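# Lay duct in covered trench and close both covers

## Task

Put the duct down inside the trench that has covers, then close both covers so everything stays in place without any arm holding it; finally open the grippers and pull the arms away.

## Robot and tools

SETUP. Three identical i2rt Big YAM arms, named arm1, arm2 and arm3, share the scene. Each has six revolute joints, a two-finger gripper and a wrist camera (arm1_cam_wrist, arm2_cam_wrist, arm3_cam_wrist). A fixed room camera, cam_high, views the scene from above. With joints 1 and 6 at zero and the hand level and pointing forward, the wrist camera rides on top of the hand and looks toward the fingertips. The hand reaches roughly 1.0 m out from the joint 1 axis at full extension. Joints move at different speeds, so the hand may sweep a wide, curved path between two postures.

FRAME. One shared scene frame, origin on the floor, +z up. The hand point is midway between the fingertips. Its z axis runs along the fingers, and the fingers open and close along its y axis. Each arm's foot has its own real pose, which is never printed.

execute_actions. Arguments: actions (a list holding one action, or empty) and optional cameras (list of camera names, or "all"; omitted or null means all, [] means none; an unknown name rejects the call). An action is an object keyed by arm name. Each arm gets a "joints" object of absolute joint targets, named individually. It is not an offset and not a hand pose. All named motions start together and may finish at different times. Keys and units:
- joint1_rad: base yaw, -2.879 to 2.879 rad, positive counter-clockwise seen from above; 0 unfolds the arm in the direction its foot faces.
- joint2_rad: shoulder, 0 to 3.141 rad. At 0 the upper arm lies roughly level, pointing back; increasing lifts it up and over to the front.
- joint3_rad: elbow, 0 to 3.019 rad. At 0 it is folded flat; increasing opens it.
- joint4_rad: hand pitch, -1.692 to 1.57 rad, positive tilts the fingers up.
- joint5_rad: hand sideways swing, -1.57 to 1.57 rad, positive toward the arm's right.
- joint6_rad: hand roll, -2.094 to 2.094 rad, positive clockwise when viewed from behind the hand.
- gripper_m: fingertip gap in metres, 0 to 0.093. Finger force tops out near 50 to 62 N per pad, lower on some grippers.
Tolerances counted as reached: ±0.045, ±0.14, ±0.09, ±0.055, ±0.03, ±0.035 rad for joints 1 to 6, ±0.003 m for the gripper. Any unknown key or out-of-range value makes the whole call rejected, and nothing moves. Omitted joints or arms may still be driving toward an earlier target. Example: {"arm1": {"joints": {"gripper_m": 0.05}}, "arm2": {"joints": {"joint1_rad": 0.3}}}. The result gives each arm's state (joint_positions, joint_status, on_its_own) plus one image per requested camera. A "pictures" line lists which camera each image comes from, in order.

wait: seconds from 0 to 10. Commands nothing new and returns the same kind of result as an empty action.

zoom_image: camera (one of the four names) and region [x0, y0, x1, y1] in pixels of that camera's most recent full image, top-left at (0, 0), no larger than 504 by 504. Returns an enlarged view.

finished_scene: scene is the number of the current scene. It closes the scene permanently and reports whether the goal was met. The next scene's task arrives in its result. The goal must already hold by itself at that point.

READING joint_status. "off_target": the joint stopped short and may keep pushing. "contact_stop" or "time_out": the joint abandons its target and holds where it stopped. A timed-out joint may keep a target within 0.375, 0.375, 0.113, 0.225, 0.075, 0.3 rad (joints 1 to 6) of its position and keep pushing. on_its_own lists such joints, and if the obstacle clears, the joint will move there unprompted. To relieve a push, command the joint to its reported position. "joint command not followed" (often with a "cause:" line) means a self/arm-collision guard blocked that arm's joint targets. Its gripper target still runs, and blocked joints show "not_followed". The arm may retry those targets on later actions until you send passable ones. Empty calls never show that line. In on_its_own, "held at" is the held target, not the actual position. A target very near the current position may produce no motion. Joints carrying a load slowly sag.

HEAT. Holding loads warms the motors. A MOTOR HOT line appears at 85 °C. At 100 °C that arm and its gripper go limp and fall until cooled, reported as OVER-TEMPERATURE FAULT. Its keys then read "limit_stop_at_motor_heat"; resend the targets afterwards. Sustained hard pushing can overheat a motor within minutes.

AVOID. The arms do not stop on contact; they keep pushing, possibly hard. Robots squeezing each other hard ends the run as a failure, and a hard collision may too. No state line reports robot-to-robot contact. The collision guard may act late and ignores fingers, gripper housings and wrist cameras. Objects touching robots are fine. Do not knock anything out of the work area or onto the floor. Avoid drops, slips, slams and forceful shoves. A loose object may occasionally get a brief push from outside. A stopped arm does not pause the others. Shorter total robot motion is better. After a fault an arm stays where it was left, and the robots hold the last command while you think.

Each tool is called after "Emit:" as name(argument=value, ...) on one line, values as JSON.

## Session

Emit:
execute_actions(actions=[])

Scene clock: 0.00 s.
arm1.joint_positions: joint1_rad=+0.031 joint2_rad=+0.559 joint3_rad=+1.384 joint4_rad=-1.366 joint5_rad=-0.025 joint6_rad=-0.447 gripper_m=+0.094
arm1.joint_status: not commanded
arm1.hand: x=-0.7610 y=-0.0643 z=+1.5156 quat_wxyz=(-0.480, +0.197, -0.849, +0.104) (m; scene frame)
arm2.joint_positions: joint1_rad=+0.059 joint2_rad=+0.500 joint3_rad=+1.446 joint4_rad=-1.254 joint5_rad=-0.083 joint6_rad=+0.491 gripper_m=+0.094
arm2.joint_status: not commanded
arm2.hand: x=+0.0126 y=-0.3624 z=+1.3376 quat_wxyz=(-0.263, +0.447, -0.677, -0.523) (m; scene frame)
arm3.joint_positions: joint1_rad=+0.367 joint2_rad=+0.492 joint3_rad=+1.362 joint4_rad=-1.351 joint5_rad=+0.278 joint6_rad=+0.065 gripper_m=+0.094
arm3.joint_status: not commanded
arm3.hand: x=+0.7882 y=-0.1166 z=+1.4652 quat_wxyz=(-0.007, +0.847, +0.052, -0.528) (m; scene frame)
pictures: arm1_cam_wrist, arm2_cam_wrist, arm3_cam_wrist, cam_high
Images, in order (width x height): arm1_cam_wrist 672x504, arm2_cam_wrist 672x504, arm3_cam_wrist 672x504, cam_high 672x504.

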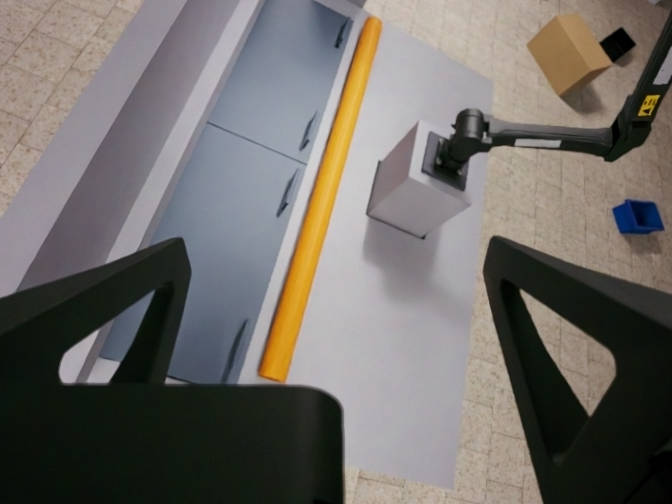

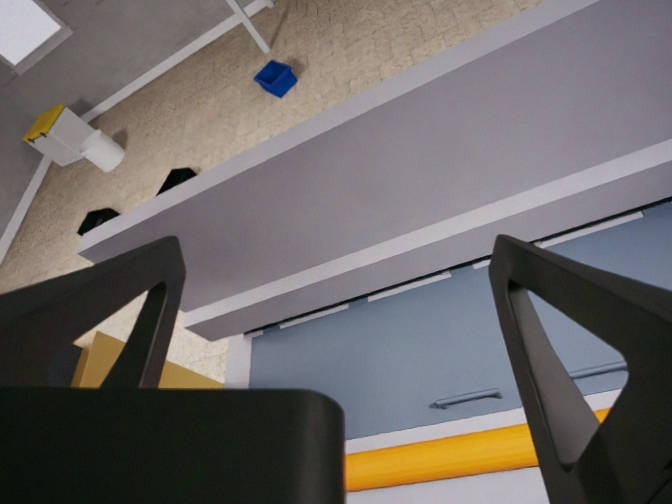

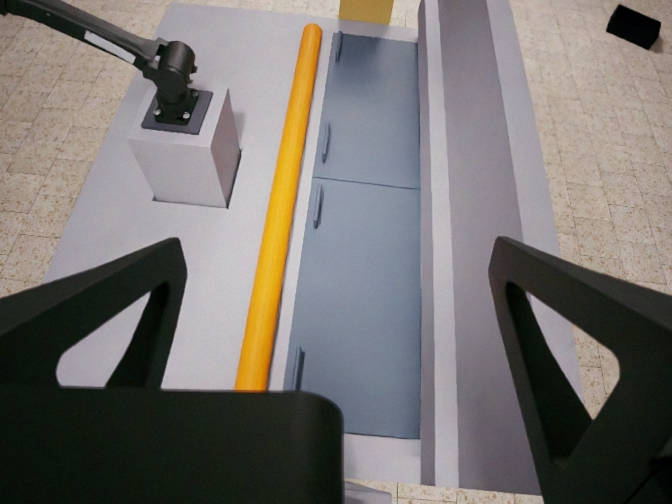

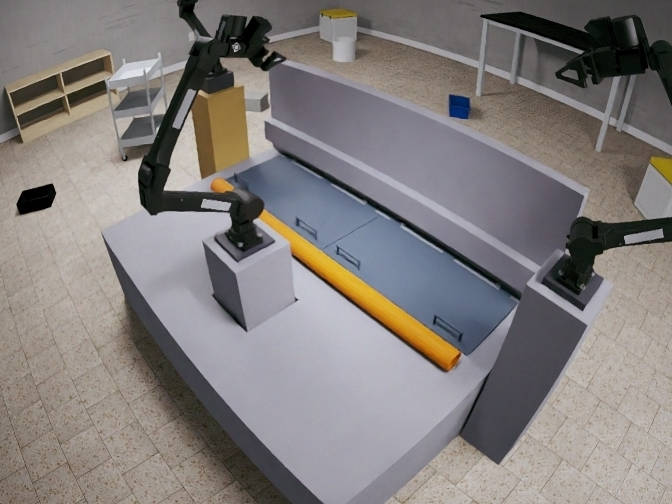

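Emit:
zoom_image(camera="cam_high", region=[180, 140, 520, 395])

Emit:
zoom_image(camera="arm3_cam_wrist", region=[220, 0, 520, 225])

Emit:
zoom_image(camera="arm2_cam_wrist", region=[340, 250, 672, 500])

Region (180, 140, 520, 395) of cam_high's 672x504 image, scaled by 1.482, with more detail than that image has; it fills the top 378 rows of this view, and the rest is white.

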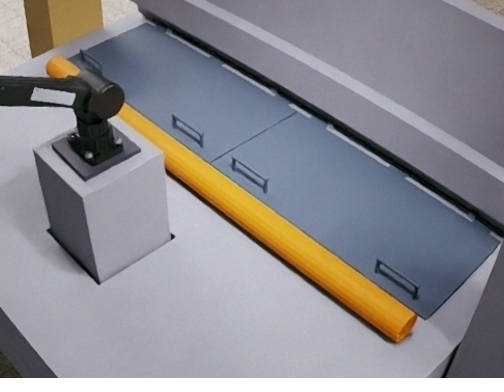

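Region (220, 0, 520, 225) of arm3_cam_wrist's 672x504 image, scaled by 1.680, with more detail than that image has; it fills the top 378 rows of this view, and the rest is white.

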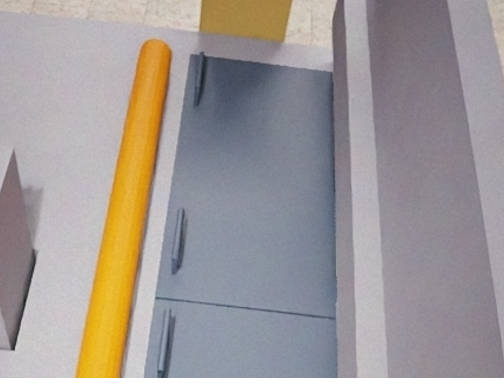

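Region (340, 250, 672, 500) of arm2_cam_wrist's 672x504 image, scaled by 1.518, with more detail than that image has; it fills the top 380 rows of this view, and the rest is white.

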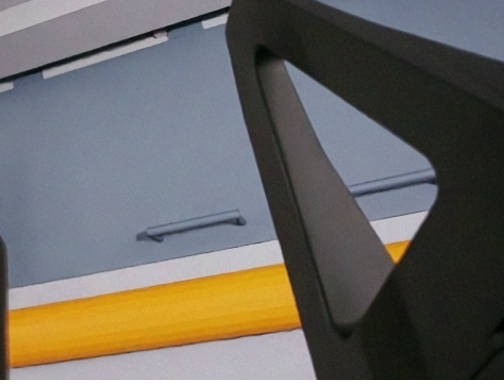

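Emit:
execute_actions(actions=[{"arm1":{"joints":{"joint1_rad":0,"joint5_rad":0,"joint6_rad":0}},"arm2":{"joints":{"joint1_rad":0,"joint5_rad":0,"joint6_rad":0}},"arm3":{"joints":{"joint1_rad":0,"joint5_rad":0,"joint6_rad":0}}}], cameras=[])

Emit:
execute_actions(actions=[{"arm1":{"joints":{"joint2_rad":1.2}},"arm2":{"joints":{"joint3_rad":0.8}},"arm3":{"joints":{"joint4_rad":-0.6}}}], cameras=[])

Scene clock: 2.23 s.
arm1.joint_positions: joint1_rad=+0.009 joint2_rad=+0.559 joint3_rad=+1.384 joint4_rad=-1.366 joint5_rad=-0.002 joint6_rad=-0.012 gripper_m=+0.094
arm1.joint_status: all done
arm1.hand: x=-0.7610 y=-0.0729 z=+1.5156 quat_wxyz=(-0.491, -0.006, -0.871, +0.013) (m; scene frame)
arm2.joint_positions: joint1_rad=+0.005 joint2_rad=+0.500 joint3_rad=+1.446 joint4_rad=-1.254 joint5_rad=-0.003 joint6_rad=+0.014 gripper_m=+0.094
arm2.joint_status: all done
arm2.hand: x=+0.0360 y=-0.3614 z=+1.3374 quat_wxyz=(-0.414, +0.563, -0.584, -0.413) (m; scene frame)
arm3.joint_positions: joint1_rad=+0.005 joint2_rad=+0.492 joint3_rad=+1.362 joint4_rad=-1.351 joint5_rad=+0.005 joint6_rad=+0.013 gripper_m=+0.094
arm3.joint_status: all done
arm3.hand: x=+0.7877 y=-0.0966 z=+1.4621 quat_wxyz=(+0.001, +0.854, -0.009, -0.520) (m; scene frame)
pictures: none
No camera images: the call's "cameras" was empty. Leave "cameras" out to get every camera's image.

Scene clock: 3.60 s.
arm1.joint_positions: joint1_rad=+0.009 joint2_rad=+1.214 joint3_rad=+1.384 joint4_rad=-1.366 joint5_rad=-0.002 joint6_rad=-0.011 gripper_m=+0.094
arm1.joint_status: all done
arm1.hand: x=-0.5490 y=-0.0810 z=+1.3168 quat_wxyz=(-0.185, -0.009, -0.983, +0.006) (m; scene frame)
arm2.joint_positions: joint1_rad=+0.005 joint2_rad=+0.507 joint3_rad=+0.793 joint4_rad=-1.254 joint5_rad=-0.003 joint6_rad=+0.014 gripper_m=+0.094
arm2.joint_status: all done
arm2.hand: x=+0.0362 y=-0.3164 z=+1.0088 quat_wxyz=(-0.204, +0.664, -0.689, -0.206) (m; scene frame)
arm3.joint_positions: joint1_rad=+0.005 joint2_rad=+0.492 joint3_rad=+1.362 joint4_rad=-0.617 joint5_rad=+0.005 joint6_rad=+0.013 gripper_m=+0.094
arm3.joint_status: all done
arm3.hand: x=+0.7681 y=-0.0960 z=+1.6375 quat_wxyz=(+0.003, +0.611, -0.008, -0.792) (m; scene frame)
pictures: none
No camera images: the call's "cameras" was empty. Leave "cameras" out to get every camera's image.

Emit:
execute_actions(actions=[{"arm1":{"joints":{"joint3_rad":1.0}},"arm2":{"joints":{"joint2_rad":1.1}},"arm3":{"joints":{"joint2_rad":1.3,"joint4_rad":-1.63}}}])

Scene clock: 5.87 s.
arm1.joint_positions: joint1_rad=+0.009 joint2_rad=+1.198 joint3_rad=+0.998 joint4_rad=-1.365 joint5_rad=-0.002 joint6_rad=-0.011 gripper_m=+0.094
arm1.joint_status: all done
arm1.hand: x=-0.6464 y=-0.0791 z=+1.1581 quat_wxyz=(-0.001, -0.010, -1.000, +0.003) (m; scene frame)
arm2.joint_positions: joint1_rad=+0.005 joint2_rad=+1.100 joint3_rad=+0.793 joint4_rad=-1.254 joint5_rad=-0.003 joint6_rad=+0.014 gripper_m=+0.094
arm2.joint_status: all done
arm2.hand: x=+0.0369 y=-0.2709 z=+0.8666 quat_wxyz=(+0.004, +0.694, -0.720, -0.001) (m; scene frame)
arm3.joint_positions: joint1_rad=+0.005 joint2_rad=+1.298 joint3_rad=+1.367 joint4_rad=-1.620 joint5_rad=+0.005 joint6_rad=+0.013 gripper_m=+0.094
arm3.joint_status: all done
arm3.hand: x=+0.6002 y=-0.0965 z=+1.2098 quat_wxyz=(-0.001, +1.000, -0.008, -0.012) (m; scene frame)
pictures: arm1_cam_wrist, arm2_cam_wrist, arm3_cam_wrist, cam_high
Images, in order (width x height): arm1_cam_wrist 672x504, arm2_cam_wrist 672x504, arm3_cam_wrist 672x504, cam_high 672x504.

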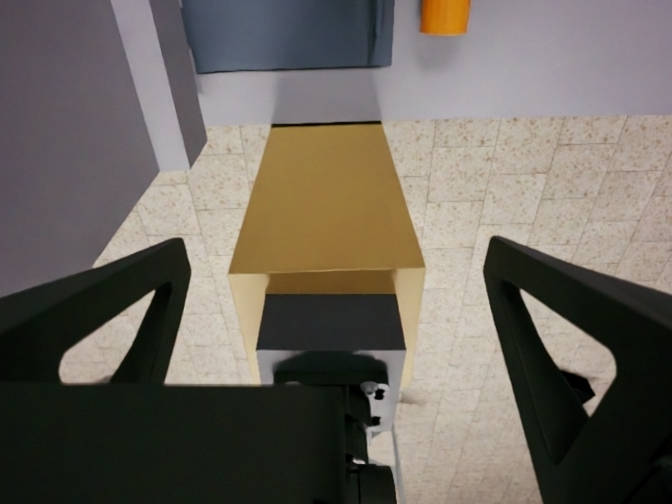

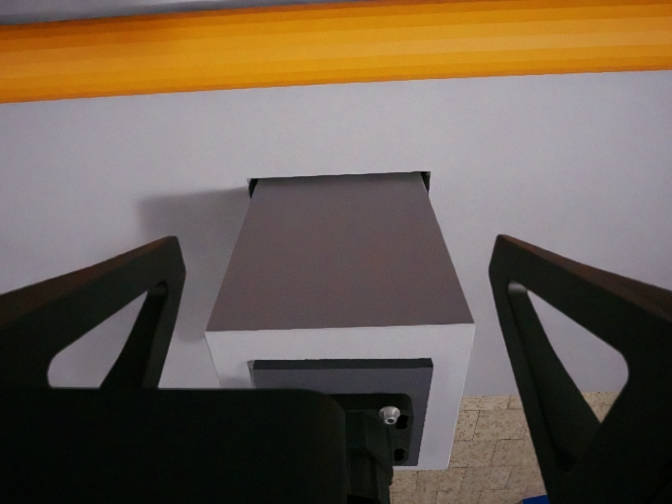

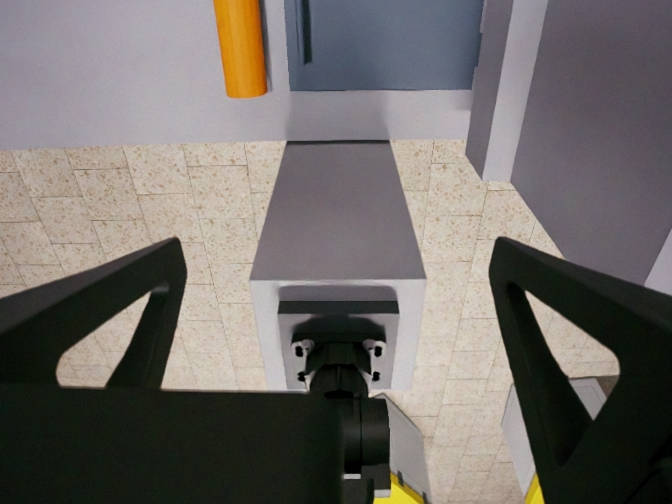

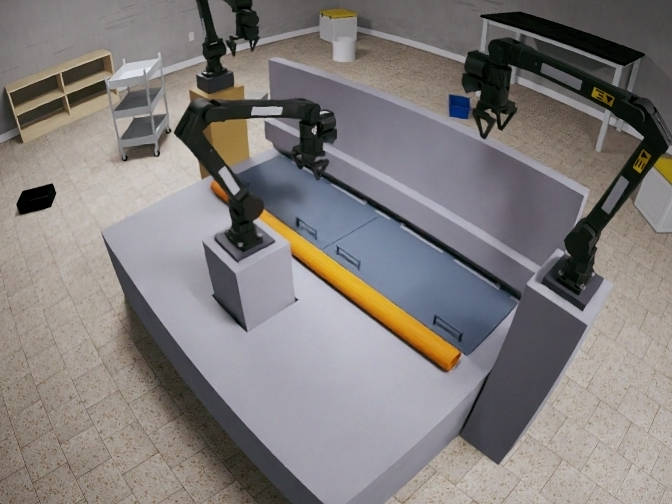

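Emit:
execute_actions(actions=[{"arm1":{"joints":{"joint4_rad":-0.75}},"arm2":{"joints":{"joint4_rad":-0.64}},"arm3":{"joints":{"joint4_rad":-1.02}}}])

Scene clock: 7.87 s.
arm1.joint_positions: joint1_rad=+0.009 joint2_rad=+1.198 joint3_rad=+0.998 joint4_rad=-0.765 joint5_rad=-0.002 joint6_rad=-0.011 gripper_m=+0.094
arm1.joint_status: all done
arm1.hand: x=-0.5077 y=-0.0831 z=+1.2010 quat_wxyz=(-0.296, -0.008, -0.955, +0.009) (m; scene frame)
arm2.joint_positions: joint1_rad=+0.005 joint2_rad=+1.100 joint3_rad=+0.793 joint4_rad=-0.661 joint5_rad=-0.003 joint6_rad=+0.014 gripper_m=+0.094
arm2.joint_status: all done
arm2.hand: x=+0.0402 y=-0.1334 z=+0.9079 quat_wxyz=(-0.204, +0.664, -0.689, -0.206) (m; scene frame)
arm3.joint_positions: joint1_rad=+0.005 joint2_rad=+1.298 joint3_rad=+1.367 joint4_rad=-1.036 joint5_rad=+0.005 joint6_rad=+0.013 gripper_m=+0.094
arm3.joint_status: all done
arm3.hand: x=+0.4655 y=-0.0959 z=+1.2537 quat_wxyz=(+0.000, +0.954, -0.009, -0.300) (m; scene frame)
pictures: arm1_cam_wrist, arm2_cam_wrist, arm3_cam_wrist, cam_high
Images, in order (width x height): arm1_cam_wrist 672x504, arm2_cam_wrist 672x504, arm3_cam_wrist 672x504, cam_high 672x504.

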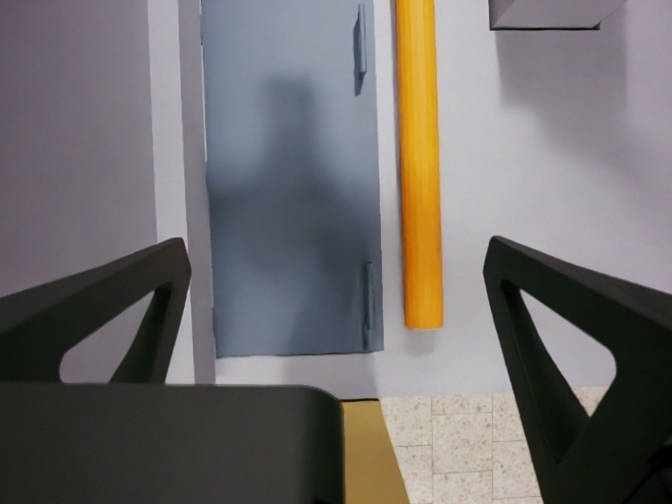

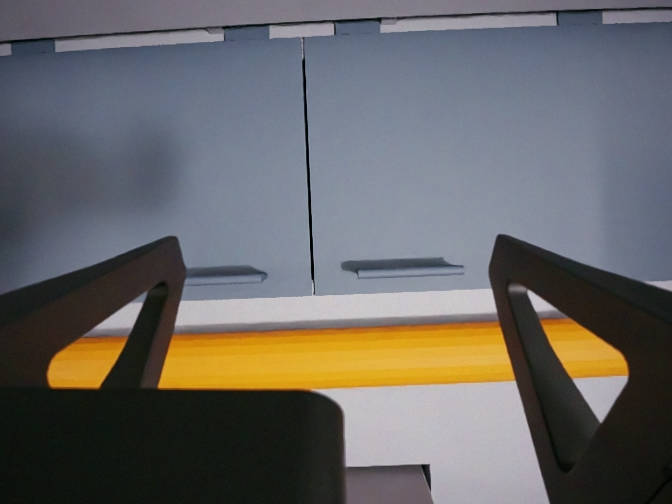

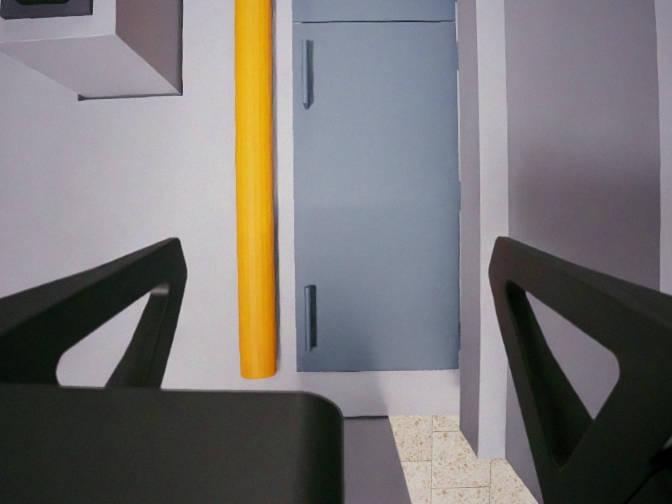

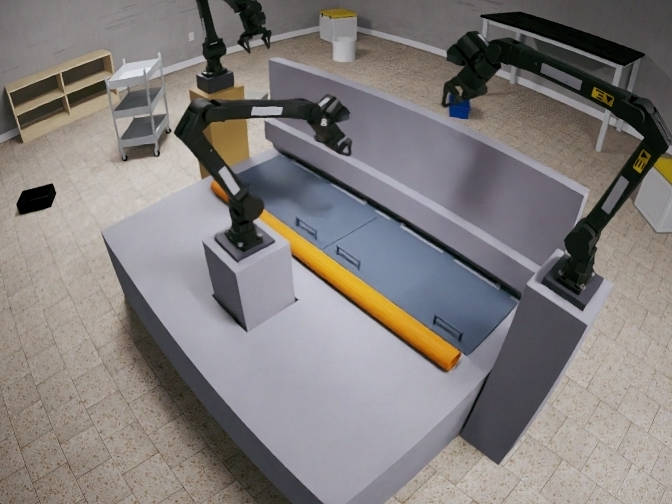

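Emit:
zoom_image(camera="arm3_cam_wrist", region=[220, 260, 500, 420])

Emit:
zoom_image(camera="arm3_cam_wrist", region=[220, 0, 500, 160])

Emit:
zoom_image(camera="arm2_cam_wrist", region=[200, 220, 500, 400])

Emit:
zoom_image(camera="arm1_cam_wrist", region=[190, 240, 470, 400])

Region (220, 260, 500, 420) of arm3_cam_wrist's 672x504 image, scaled by 1.800, with more detail than that image has; it fills the top 288 rows of this view, and the rest is white.

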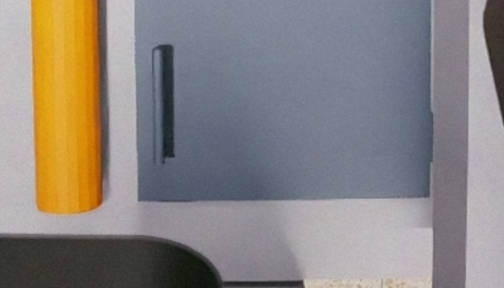

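Region (220, 0, 500, 160) of arm3_cam_wrist's 672x504 image, scaled by 1.800, with more detail than that image has; it fills the top 288 rows of this view, and the rest is white.

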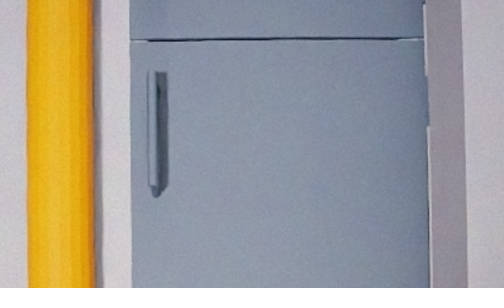

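Region (200, 220, 500, 400) of arm2_cam_wrist's 672x504 image, scaled by 1.680, with more detail than that image has; it fills the top 302 rows of this view, and the rest is white.

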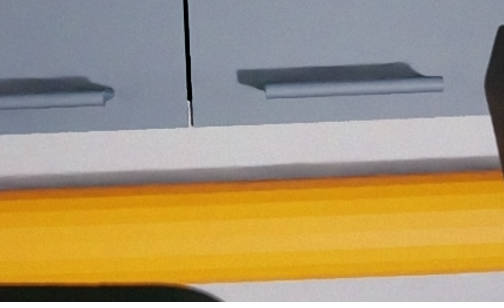

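Region (190, 240, 470, 400) of arm1_cam_wrist's 672x504 image, scaled by 1.800, with more detail than that image has; it fills the top 288 rows of this view, and the rest is white.

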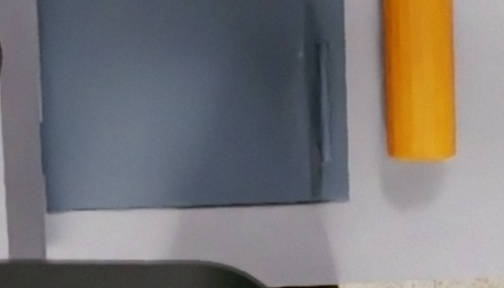

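Emit:
execute_actions(actions=[{"arm1":{"joints":{"joint1_rad":-0.222,"joint2_rad":2.687,"joint3_rad":1.054,"joint4_rad":0.062,"joint6_rad":-0.262,"gripper_m":0.06}},"arm2":{"joints":{"joint2_rad":1.811,"joint3_rad":0.541,"joint4_rad":-0.288,"joint6_rad":1.55}},"arm3":{"joints":{"joint1_rad":0.185,"joint2_rad":2.518,"joint3_rad":0.929,"joint4_rad":0.019,"joint6_rad":0.177,"gripper_m":0.06}}}])

Scene clock: 12.33 s.
arm1.joint_positions: joint1_rad=-0.232 joint2_rad=+2.676 joint3_rad=+1.052 joint4_rad=+0.051 joint5_rad=+0.000 joint6_rad=-0.251 gripper_m=+0.060
arm1.joint_status: all done
arm1.hand: x=-0.6159 y=-0.1730 z=+0.5850 quat_wxyz=(+0.003, -0.011, -1.000, +0.003) (m; scene frame)
arm2.joint_positions: joint1_rad=+0.005 joint2_rad=+1.804 joint3_rad=+0.535 joint4_rad=-0.303 joint5_rad=-0.003 joint6_rad=+1.536 gripper_m=+0.094
arm2.joint_status: all done
arm2.hand: x=+0.0363 y=-0.2637 z=+0.6014 quat_wxyz=(+0.003, +0.005, -1.000, +0.008) (m; scene frame)
arm3.joint_positions: joint1_rad=+0.192 joint2_rad=+2.506 joint3_rad=+0.931 joint4_rad=+0.008 joint5_rad=+0.001 joint6_rad=+0.164 gripper_m=+0.060
arm3.joint_status: all done
arm3.hand: x=+0.6084 y=-0.1667 z=+0.5886 quat_wxyz=(+0.001, +1.000, +0.009, -0.004) (m; scene frame)
pictures: arm1_cam_wrist, arm2_cam_wrist, arm3_cam_wrist, cam_high
Images, in order (width x height): arm1_cam_wrist 672x504, arm2_cam_wrist 672x504, arm3_cam_wrist 672x504, cam_high 672x504.

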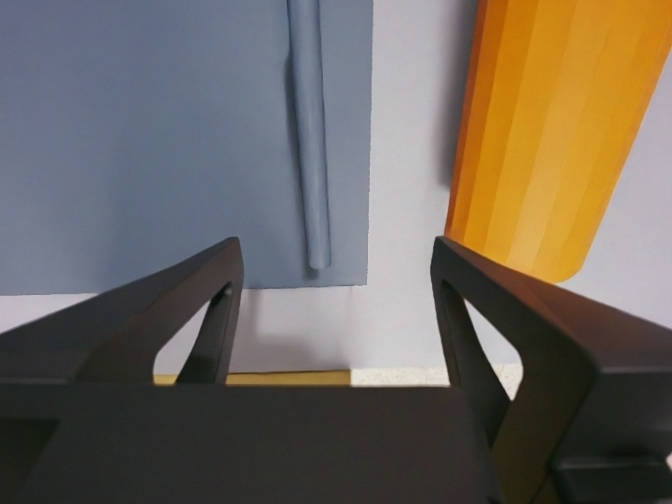

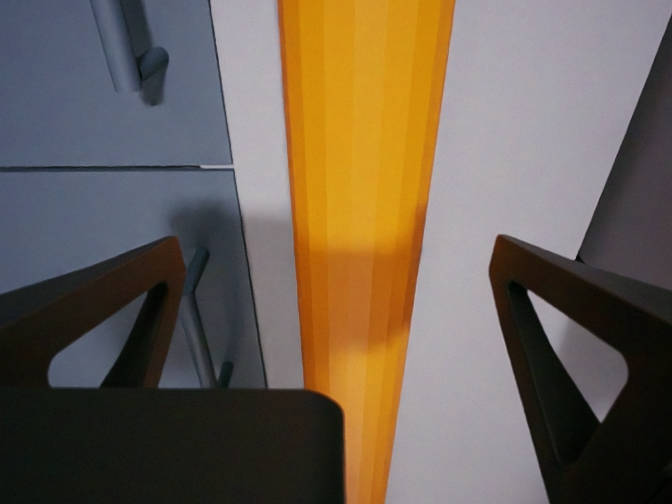

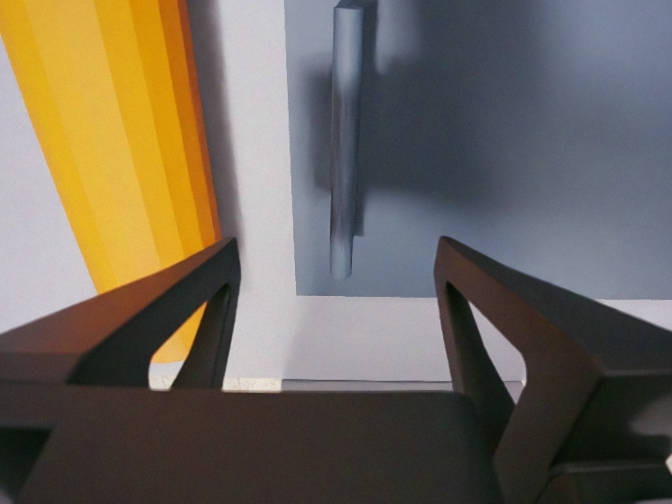

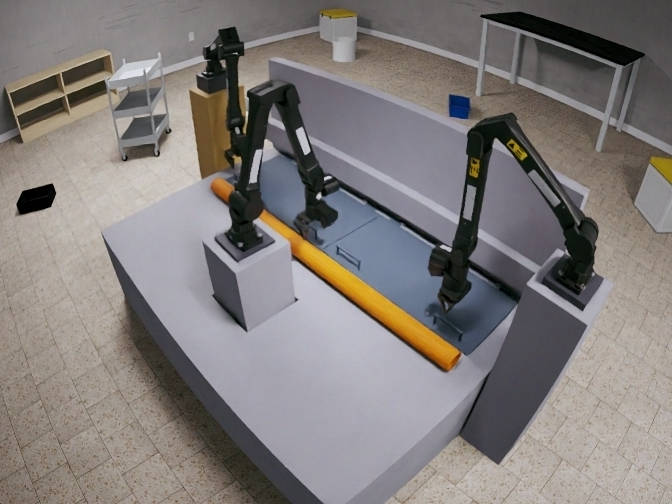

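Emit:
execute_actions(actions=[{"arm1":{"joints":{"joint1_rad":-0.19,"joint2_rad":2.985,"joint3_rad":1.312,"joint4_rad":0.108,"joint6_rad":-0.228}},"arm3":{"joints":{"joint1_rad":0.175,"joint2_rad":2.84,"joint3_rad":1.145,"joint4_rad":0.13,"joint6_rad":0.18}}}], cameras=["arm1_cam_wrist","arm3_cam_wrist","cam_high"])

Scene clock: 14.70 s.
arm1.joint_positions: joint1_rad=-0.193 joint2_rad=+2.985 joint3_rad=+1.308 joint4_rad=+0.105 joint5_rad=+0.000 joint6_rad=-0.238 gripper_m=+0.060
arm1.joint_status: all done
arm1.hand: x=-0.6166 y=-0.1589 z=+0.4691 quat_wxyz=(+0.003, +0.002, -1.000, +0.003) (m; scene frame)
arm2.joint_positions: joint1_rad=+0.005 joint2_rad=+1.804 joint3_rad=+0.535 joint4_rad=-0.303 joint5_rad=-0.003 joint6_rad=+1.537 gripper_m=+0.094
arm2.joint_status: not commanded
arm2.hand: x=+0.0363 y=-0.2637 z=+0.6014 quat_wxyz=(+0.003, +0.005, -1.000, +0.008) (m; scene frame)
arm3.joint_positions: joint1_rad=+0.182 joint2_rad=+2.840 joint3_rad=+1.142 joint4_rad=+0.126 joint5_rad=+0.001 joint6_rad=+0.168 gripper_m=+0.060
arm3.joint_status: all done
arm3.hand: x=+0.6189 y=-0.1614 z=+0.4691 quat_wxyz=(+0.000, +1.000, +0.002, -0.001) (m; scene frame)
pictures: arm1_cam_wrist, arm3_cam_wrist, cam_high
Images, in order (width x height): arm1_cam_wrist 672x504, arm3_cam_wrist 672x504, cam_high 672x504.

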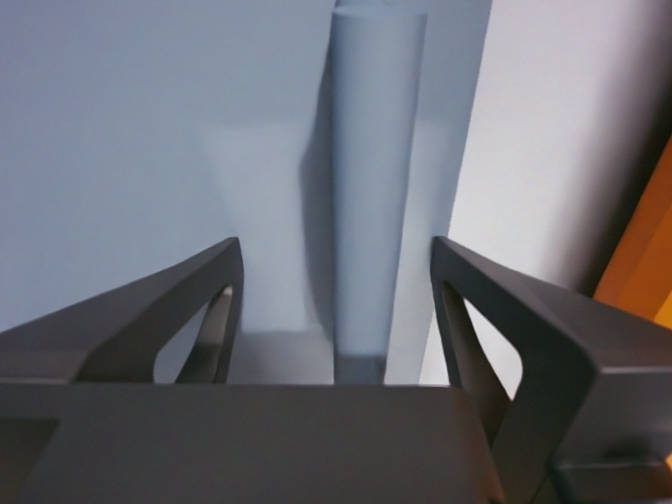

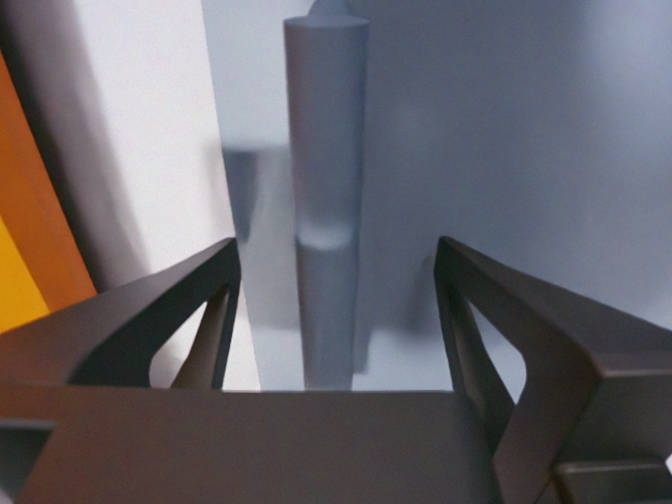

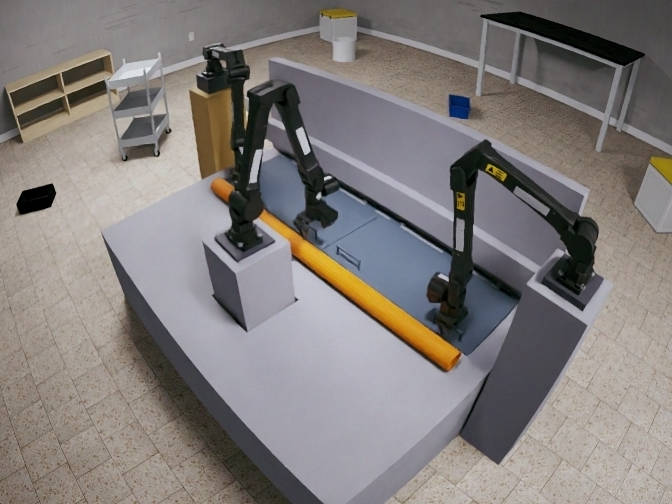

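Emit:
execute_actions(actions=[{"arm1":{"joints":{"joint1_rad":-0.22,"joint6_rad":-0.262,"gripper_m":0.0}},"arm3":{"joints":{"gripper_m":0.0}}}], cameras=["arm1_cam_wrist","arm3_cam_wrist"])

Scene clock: 15.47 s.
arm1.joint_positions: joint1_rad=-0.210 joint2_rad=+2.985 joint3_rad=+1.309 joint4_rad=+0.106 joint5_rad=-0.002 joint6_rad=-0.254 gripper_m=+0.007
arm1.joint_status: gripper_m off_target (ended at +0.007, target +0.000); the others done
arm1.hand: x=-0.6174 y=-0.1645 z=+0.4691 quat_wxyz=(+0.002, +0.001, -1.000, +0.002) (m; scene frame)
arm2.joint_positions: joint1_rad=+0.005 joint2_rad=+1.804 joint3_rad=+0.535 joint4_rad=-0.303 joint5_rad=-0.003 joint6_rad=+1.537 gripper_m=+0.094
arm2.joint_status: not commanded
arm2.hand: x=+0.0363 y=-0.2637 z=+0.6014 quat_wxyz=(+0.003, +0.005, -1.000, +0.008) (m; scene frame)
arm3.joint_positions: joint1_rad=+0.183 joint2_rad=+2.840 joint3_rad=+1.142 joint4_rad=+0.126 joint5_rad=-0.009 joint6_rad=+0.177 gripper_m=+0.009
arm3.joint_status: gripper_m off_target (ended at +0.009, target +0.000)
arm3.hand: x=+0.6191 y=-0.1637 z=+0.4691 quat_wxyz=(+0.006, +1.000, -0.001, -0.001) (m; scene frame)
pictures: arm1_cam_wrist, arm3_cam_wrist
Images, in order (width x height): arm1_cam_wrist 672x504, arm3_cam_wrist 672x504.

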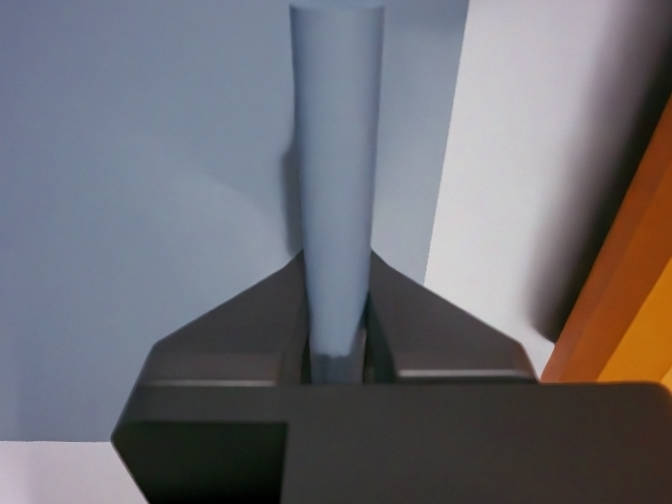

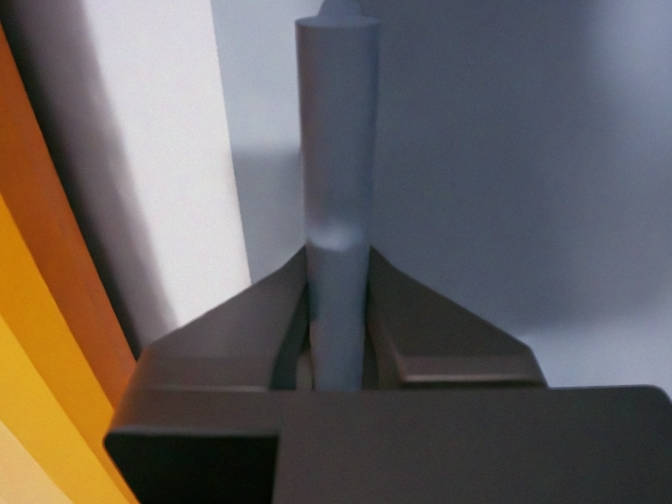

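Emit:
execute_actions(actions=[{"arm1":{"joints":{"joint1_rad":-0.145,"joint2_rad":2.768,"joint3_rad":1.094,"joint4_rad":0.103,"joint6_rad":-0.186}},"arm3":{"joints":{"joint1_rad":0.121,"joint2_rad":2.612,"joint3_rad":0.96,"joint4_rad":0.081,"joint6_rad":0.113}}}])

Scene clock: 17.73 s.
arm1.joint_positions: joint1_rad=-0.164 joint2_rad=+2.828 joint3_rad=+1.143 joint4_rad=+0.122 joint5_rad=+0.019 joint6_rad=-0.207 gripper_m=+0.007
arm1.joint_status: all done
arm1.hand: x=-0.6187 y=-0.1503 z=+0.5299 quat_wxyz=(+0.000, +0.001, -1.000, +0.013) (m; scene frame)
arm2.joint_positions: joint1_rad=+0.005 joint2_rad=+1.804 joint3_rad=+0.535 joint4_rad=-0.303 joint5_rad=-0.003 joint6_rad=+1.537 gripper_m=+0.094
arm2.joint_status: not commanded
arm2.hand: x=+0.0363 y=-0.2637 z=+0.6014 quat_wxyz=(+0.003, +0.005, -1.000, +0.008) (m; scene frame)
arm3.joint_positions: joint1_rad=+0.138 joint2_rad=+2.676 joint3_rad=+1.004 joint4_rad=+0.104 joint5_rad=-0.023 joint6_rad=+0.133 gripper_m=+0.009
arm3.joint_status: all done
arm3.hand: x=+0.6190 y=-0.1500 z=+0.5299 quat_wxyz=(+0.013, +1.000, -0.002, -0.002) (m; scene frame)
pictures: arm1_cam_wrist, arm2_cam_wrist, arm3_cam_wrist, cam_high
Images, in order (width x height): arm1_cam_wrist 672x504, arm2_cam_wrist 672x504, arm3_cam_wrist 672x504, cam_high 672x504.

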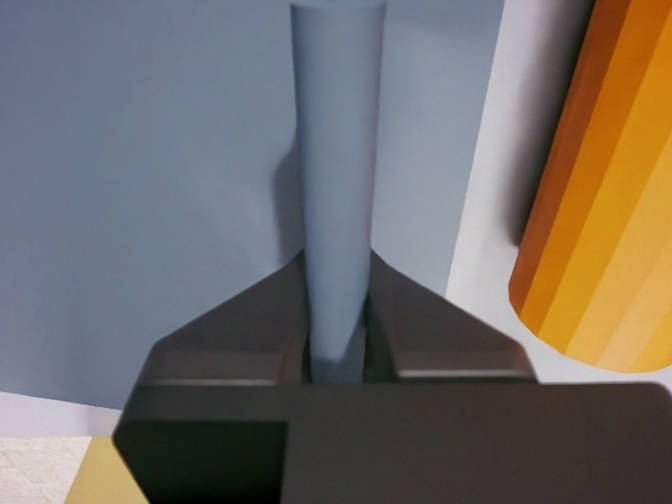

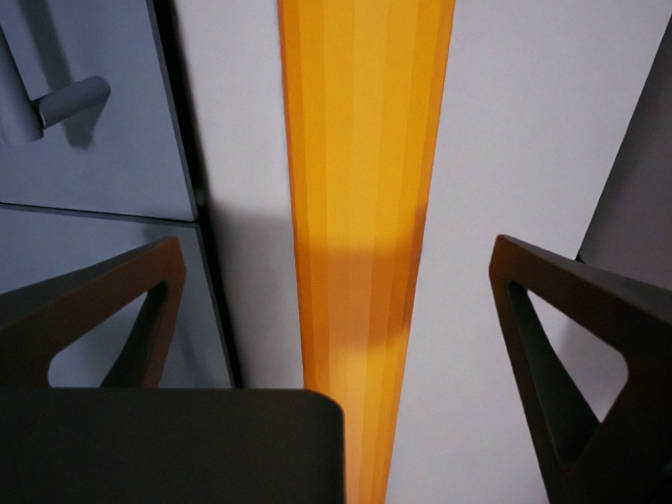

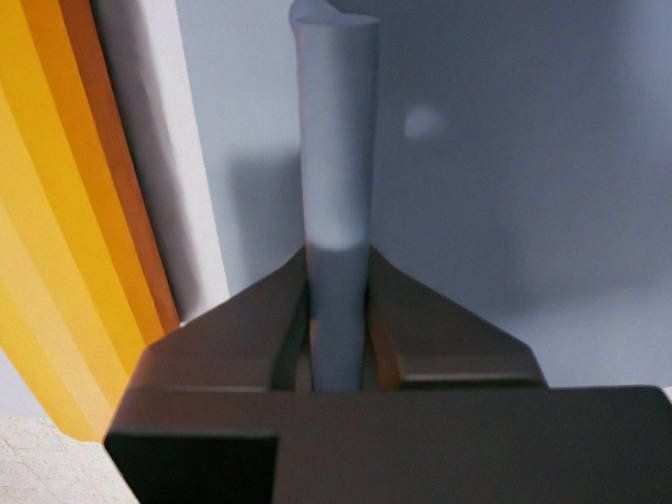

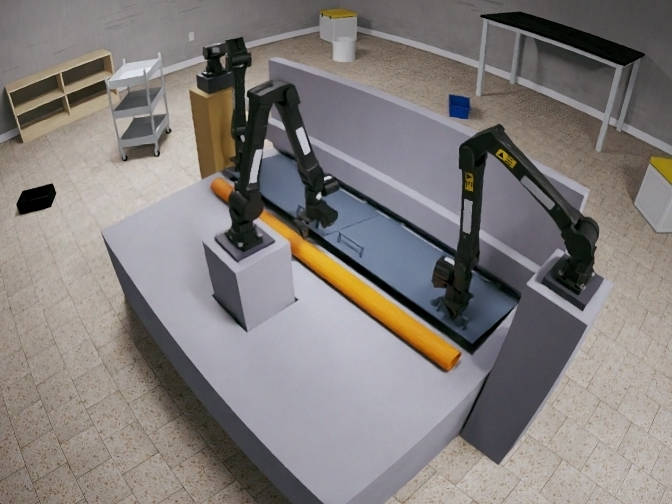

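Emit:
execute_actions(actions=[{"arm1":{"joints":{"joint1_rad":0.029,"joint2_rad":2.498,"joint3_rad":0.891,"joint4_rad":0.036,"joint6_rad":-0.012}},"arm3":{"joints":{"joint1_rad":-0.06,"joint2_rad":2.325,"joint3_rad":0.803,"joint4_rad":-0.049,"joint6_rad":-0.068}}}], cameras=["cam_high"])

Emit:
execute_actions(actions=[{"arm1":{"joints":{"joint1_rad":0.278,"joint2_rad":2.297,"joint3_rad":0.823,"joint4_rad":-0.097,"joint6_rad":0.237}},"arm3":{"joints":{"joint1_rad":-0.31,"joint2_rad":2.125,"joint3_rad":0.787,"joint4_rad":-0.233,"joint6_rad":-0.318}}}])

Scene clock: 20.23 s.
arm1.joint_positions: joint1_rad=-0.007 joint2_rad=+2.542 joint3_rad=+0.915 joint4_rad=+0.057 joint5_rad=+0.041 joint6_rad=-0.049 gripper_m=+0.008
arm1.joint_status: joint6_rad time_out (moved +0.159 of +0.195); the others done
arm1.on_its_own: joint6_rad reads -0.049 and still pushes toward -0.012 since a time_out
arm1.hand: x=-0.6205 y=-0.0967 z=+0.6331 quat_wxyz=(+0.003, +0.001, -1.000, +0.024) (m; scene frame)
arm2.joint_positions: joint1_rad=+0.005 joint2_rad=+1.804 joint3_rad=+0.535 joint4_rad=-0.303 joint5_rad=-0.003 joint6_rad=+1.537 gripper_m=+0.094
arm2.joint_status: not commanded
arm2.hand: x=+0.0363 y=-0.2637 z=+0.6014 quat_wxyz=(+0.003, +0.005, -1.000, +0.008) (m; scene frame)
arm3.joint_positions: joint1_rad=-0.025 joint2_rad=+2.368 joint3_rad=+0.824 joint4_rad=-0.031 joint5_rad=-0.046 joint6_rad=-0.033 gripper_m=+0.009
arm3.joint_status: joint6_rad time_out (moved -0.165 of -0.201); the others done
arm3.on_its_own: joint6_rad reads -0.033 and still pushes toward -0.068 since a time_out
arm3.hand: x=+0.6193 y=-0.0963 z=+0.6346 quat_wxyz=(+0.025, +1.000, -0.001, -0.001) (m; scene frame)
pictures: cam_high
Images, in order (width x height): cam_high 672x504.

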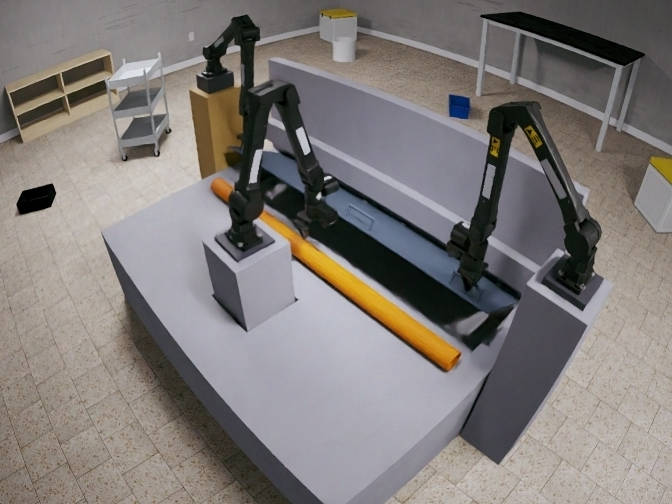

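not run: a stop came earlier in this reply.

Emit:
execute_actions(actions=[{"arm1":{"joints":{"joint1_rad":0.255,"joint2_rad":2.265,"joint3_rad":0.8,"joint4_rad":-0.1,"joint6_rad":0.182}},"arm3":{"joints":{"joint1_rad":-0.288,"joint2_rad":2.09,"joint3_rad":0.76,"joint4_rad":-0.236,"joint6_rad":-0.264}}}])

Scene clock: 21.50 s.
arm1.joint_positions: joint1_rad=+0.225 joint2_rad=+2.300 joint3_rad=+0.808 joint4_rad=-0.083 joint5_rad=+0.037 joint6_rad=+0.181 gripper_m=+0.008
arm1.joint_status: all done
arm1.hand: x=-0.6223 y=-0.0139 z=+0.7124 quat_wxyz=(+0.001, +0.002, -1.000, +0.022) (m; scene frame)
arm2.joint_positions: joint1_rad=+0.005 joint2_rad=+1.804 joint3_rad=+0.535 joint4_rad=-0.303 joint5_rad=-0.003 joint6_rad=+1.537 gripper_m=+0.094
arm2.joint_status: not commanded
arm2.hand: x=+0.0363 y=-0.2637 z=+0.6014 quat_wxyz=(+0.003, +0.005, -1.000, +0.008) (m; scene frame)
arm3.joint_positions: joint1_rad=-0.253 joint2_rad=+2.120 joint3_rad=+0.768 joint4_rad=-0.220 joint5_rad=-0.045 joint6_rad=-0.258 gripper_m=+0.009
arm3.joint_status: all done
arm3.hand: x=+0.6193 y=-0.0141 z=+0.7151 quat_wxyz=(+0.023, +1.000, -0.002, -0.007) (m; scene frame)
pictures: arm1_cam_wrist, arm2_cam_wrist, arm3_cam_wrist, cam_high
Images, in order (width x height): arm1_cam_wrist 672x504, arm2_cam_wrist 672x504, arm3_cam_wrist 672x504, cam_high 672x504.

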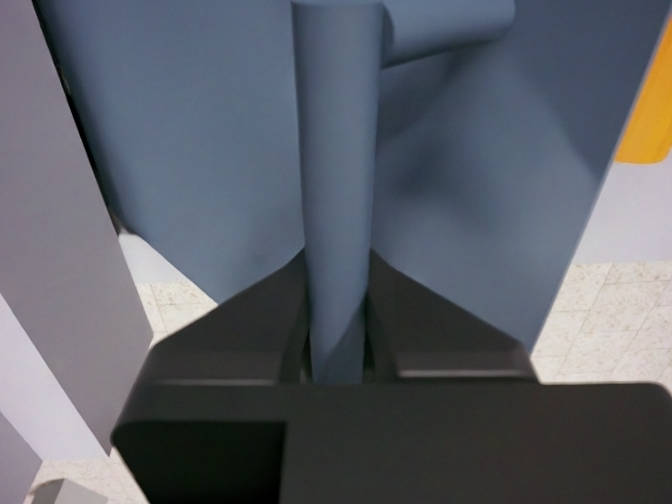

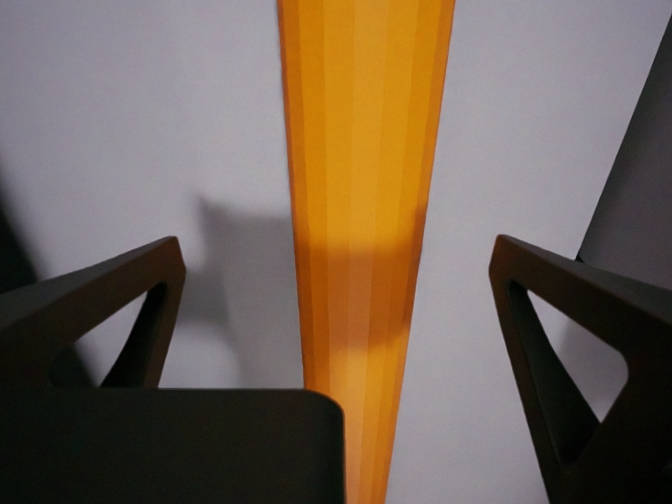

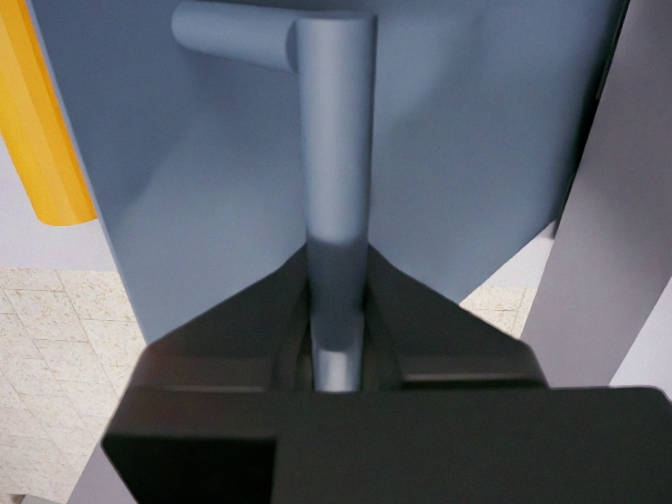

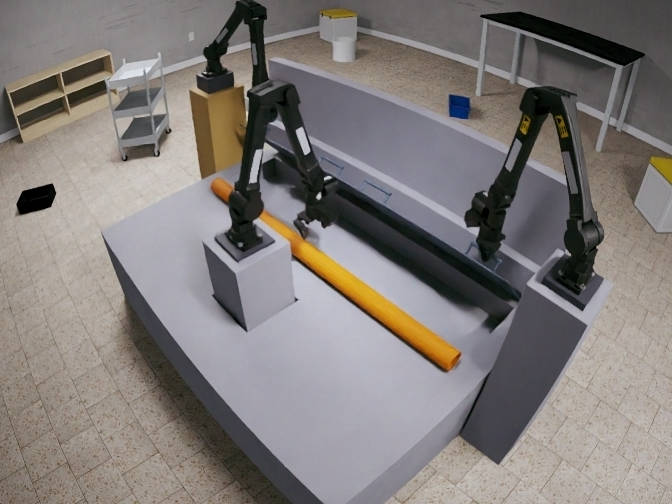

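Emit:
execute_actions(actions=[{"arm1":{"joints":{"joint1_rad":0.48,"joint2_rad":2.16,"joint3_rad":0.847,"joint4_rad":-0.255,"joint6_rad":0.415}},"arm3":{"joints":{"joint1_rad":-0.51,"joint2_rad":2.005,"joint3_rad":0.84,"joint4_rad":-0.404,"joint6_rad":-0.49}}}])

Scene clock: 24.00 s.
arm1.joint_positions: joint1_rad=+0.417 joint2_rad=+2.195 joint3_rad=+0.833 joint4_rad=-0.241 joint5_rad=+0.058 joint6_rad=+0.378 gripper_m=+0.008
arm1.joint_status: joint1_rad time_out (moved +0.192 of +0.255); joint6_rad time_out (moved +0.197 of +0.234); the others done
arm1.on_its_own: joint1_rad reads +0.417 and still pushes toward +0.480 since a time_out; joint6_rad reads +0.378 and still pushes toward +0.415 since a time_out
arm1.hand: x=-0.6236 y=+0.0544 z=+0.7500 quat_wxyz=(+0.007, -0.001, -0.999, +0.037) (m; scene frame)
arm2.joint_positions: joint1_rad=+0.005 joint2_rad=+1.804 joint3_rad=+0.535 joint4_rad=-0.303 joint5_rad=-0.003 joint6_rad=+1.537 gripper_m=+0.094
arm2.joint_status: not commanded
arm2.hand: x=+0.0363 y=-0.2637 z=+0.6014 quat_wxyz=(+0.003, +0.005, -1.000, +0.008) (m; scene frame)
arm3.joint_positions: joint1_rad=-0.438 joint2_rad=+2.029 joint3_rad=+0.823 joint4_rad=-0.386 joint5_rad=-0.073 joint6_rad=-0.447 gripper_m=+0.009
arm3.joint_status: joint1_rad time_out (moved -0.185 of -0.257); joint6_rad time_out (moved -0.190 of -0.232); the others done
arm3.on_its_own: joint1_rad reads -0.438 and still pushes toward -0.510 since a time_out; joint6_rad reads -0.447 and still pushes toward -0.490 since a time_out
arm3.hand: x=+0.6206 y=+0.0536 z=+0.7531 quat_wxyz=(+0.039, +0.999, +0.000, -0.008) (m; scene frame)
pictures: arm1_cam_wrist, arm2_cam_wrist, arm3_cam_wrist, cam_high
Images, in order (width x height): arm1_cam_wrist 672x504, arm2_cam_wrist 672x504, arm3_cam_wrist 672x504, cam_high 672x504.

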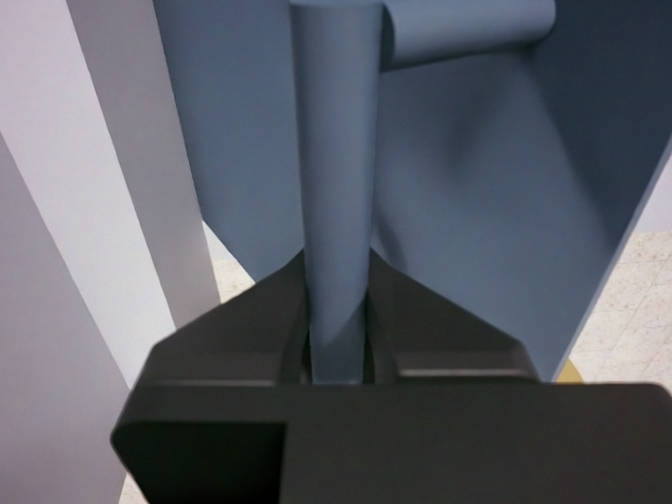

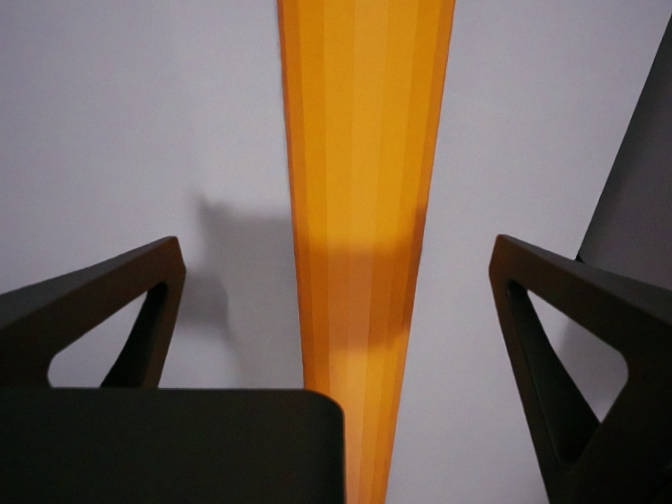

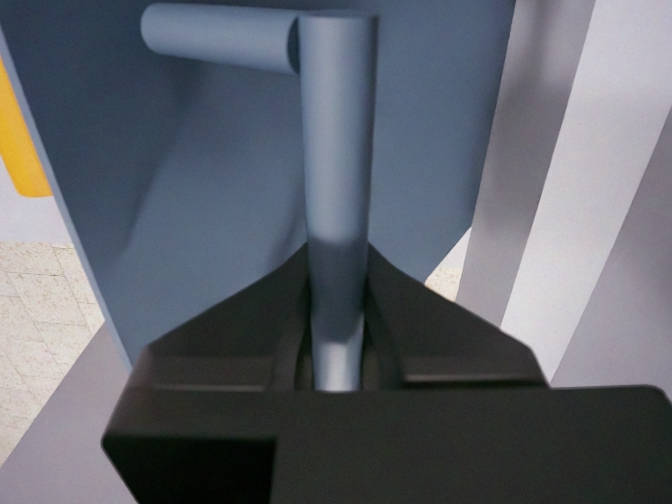

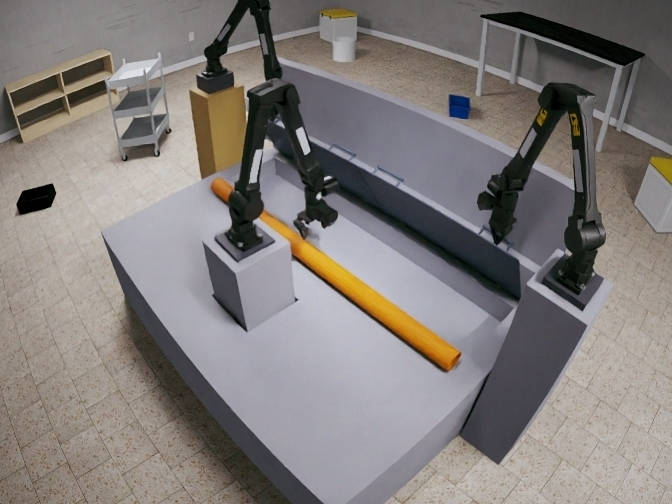

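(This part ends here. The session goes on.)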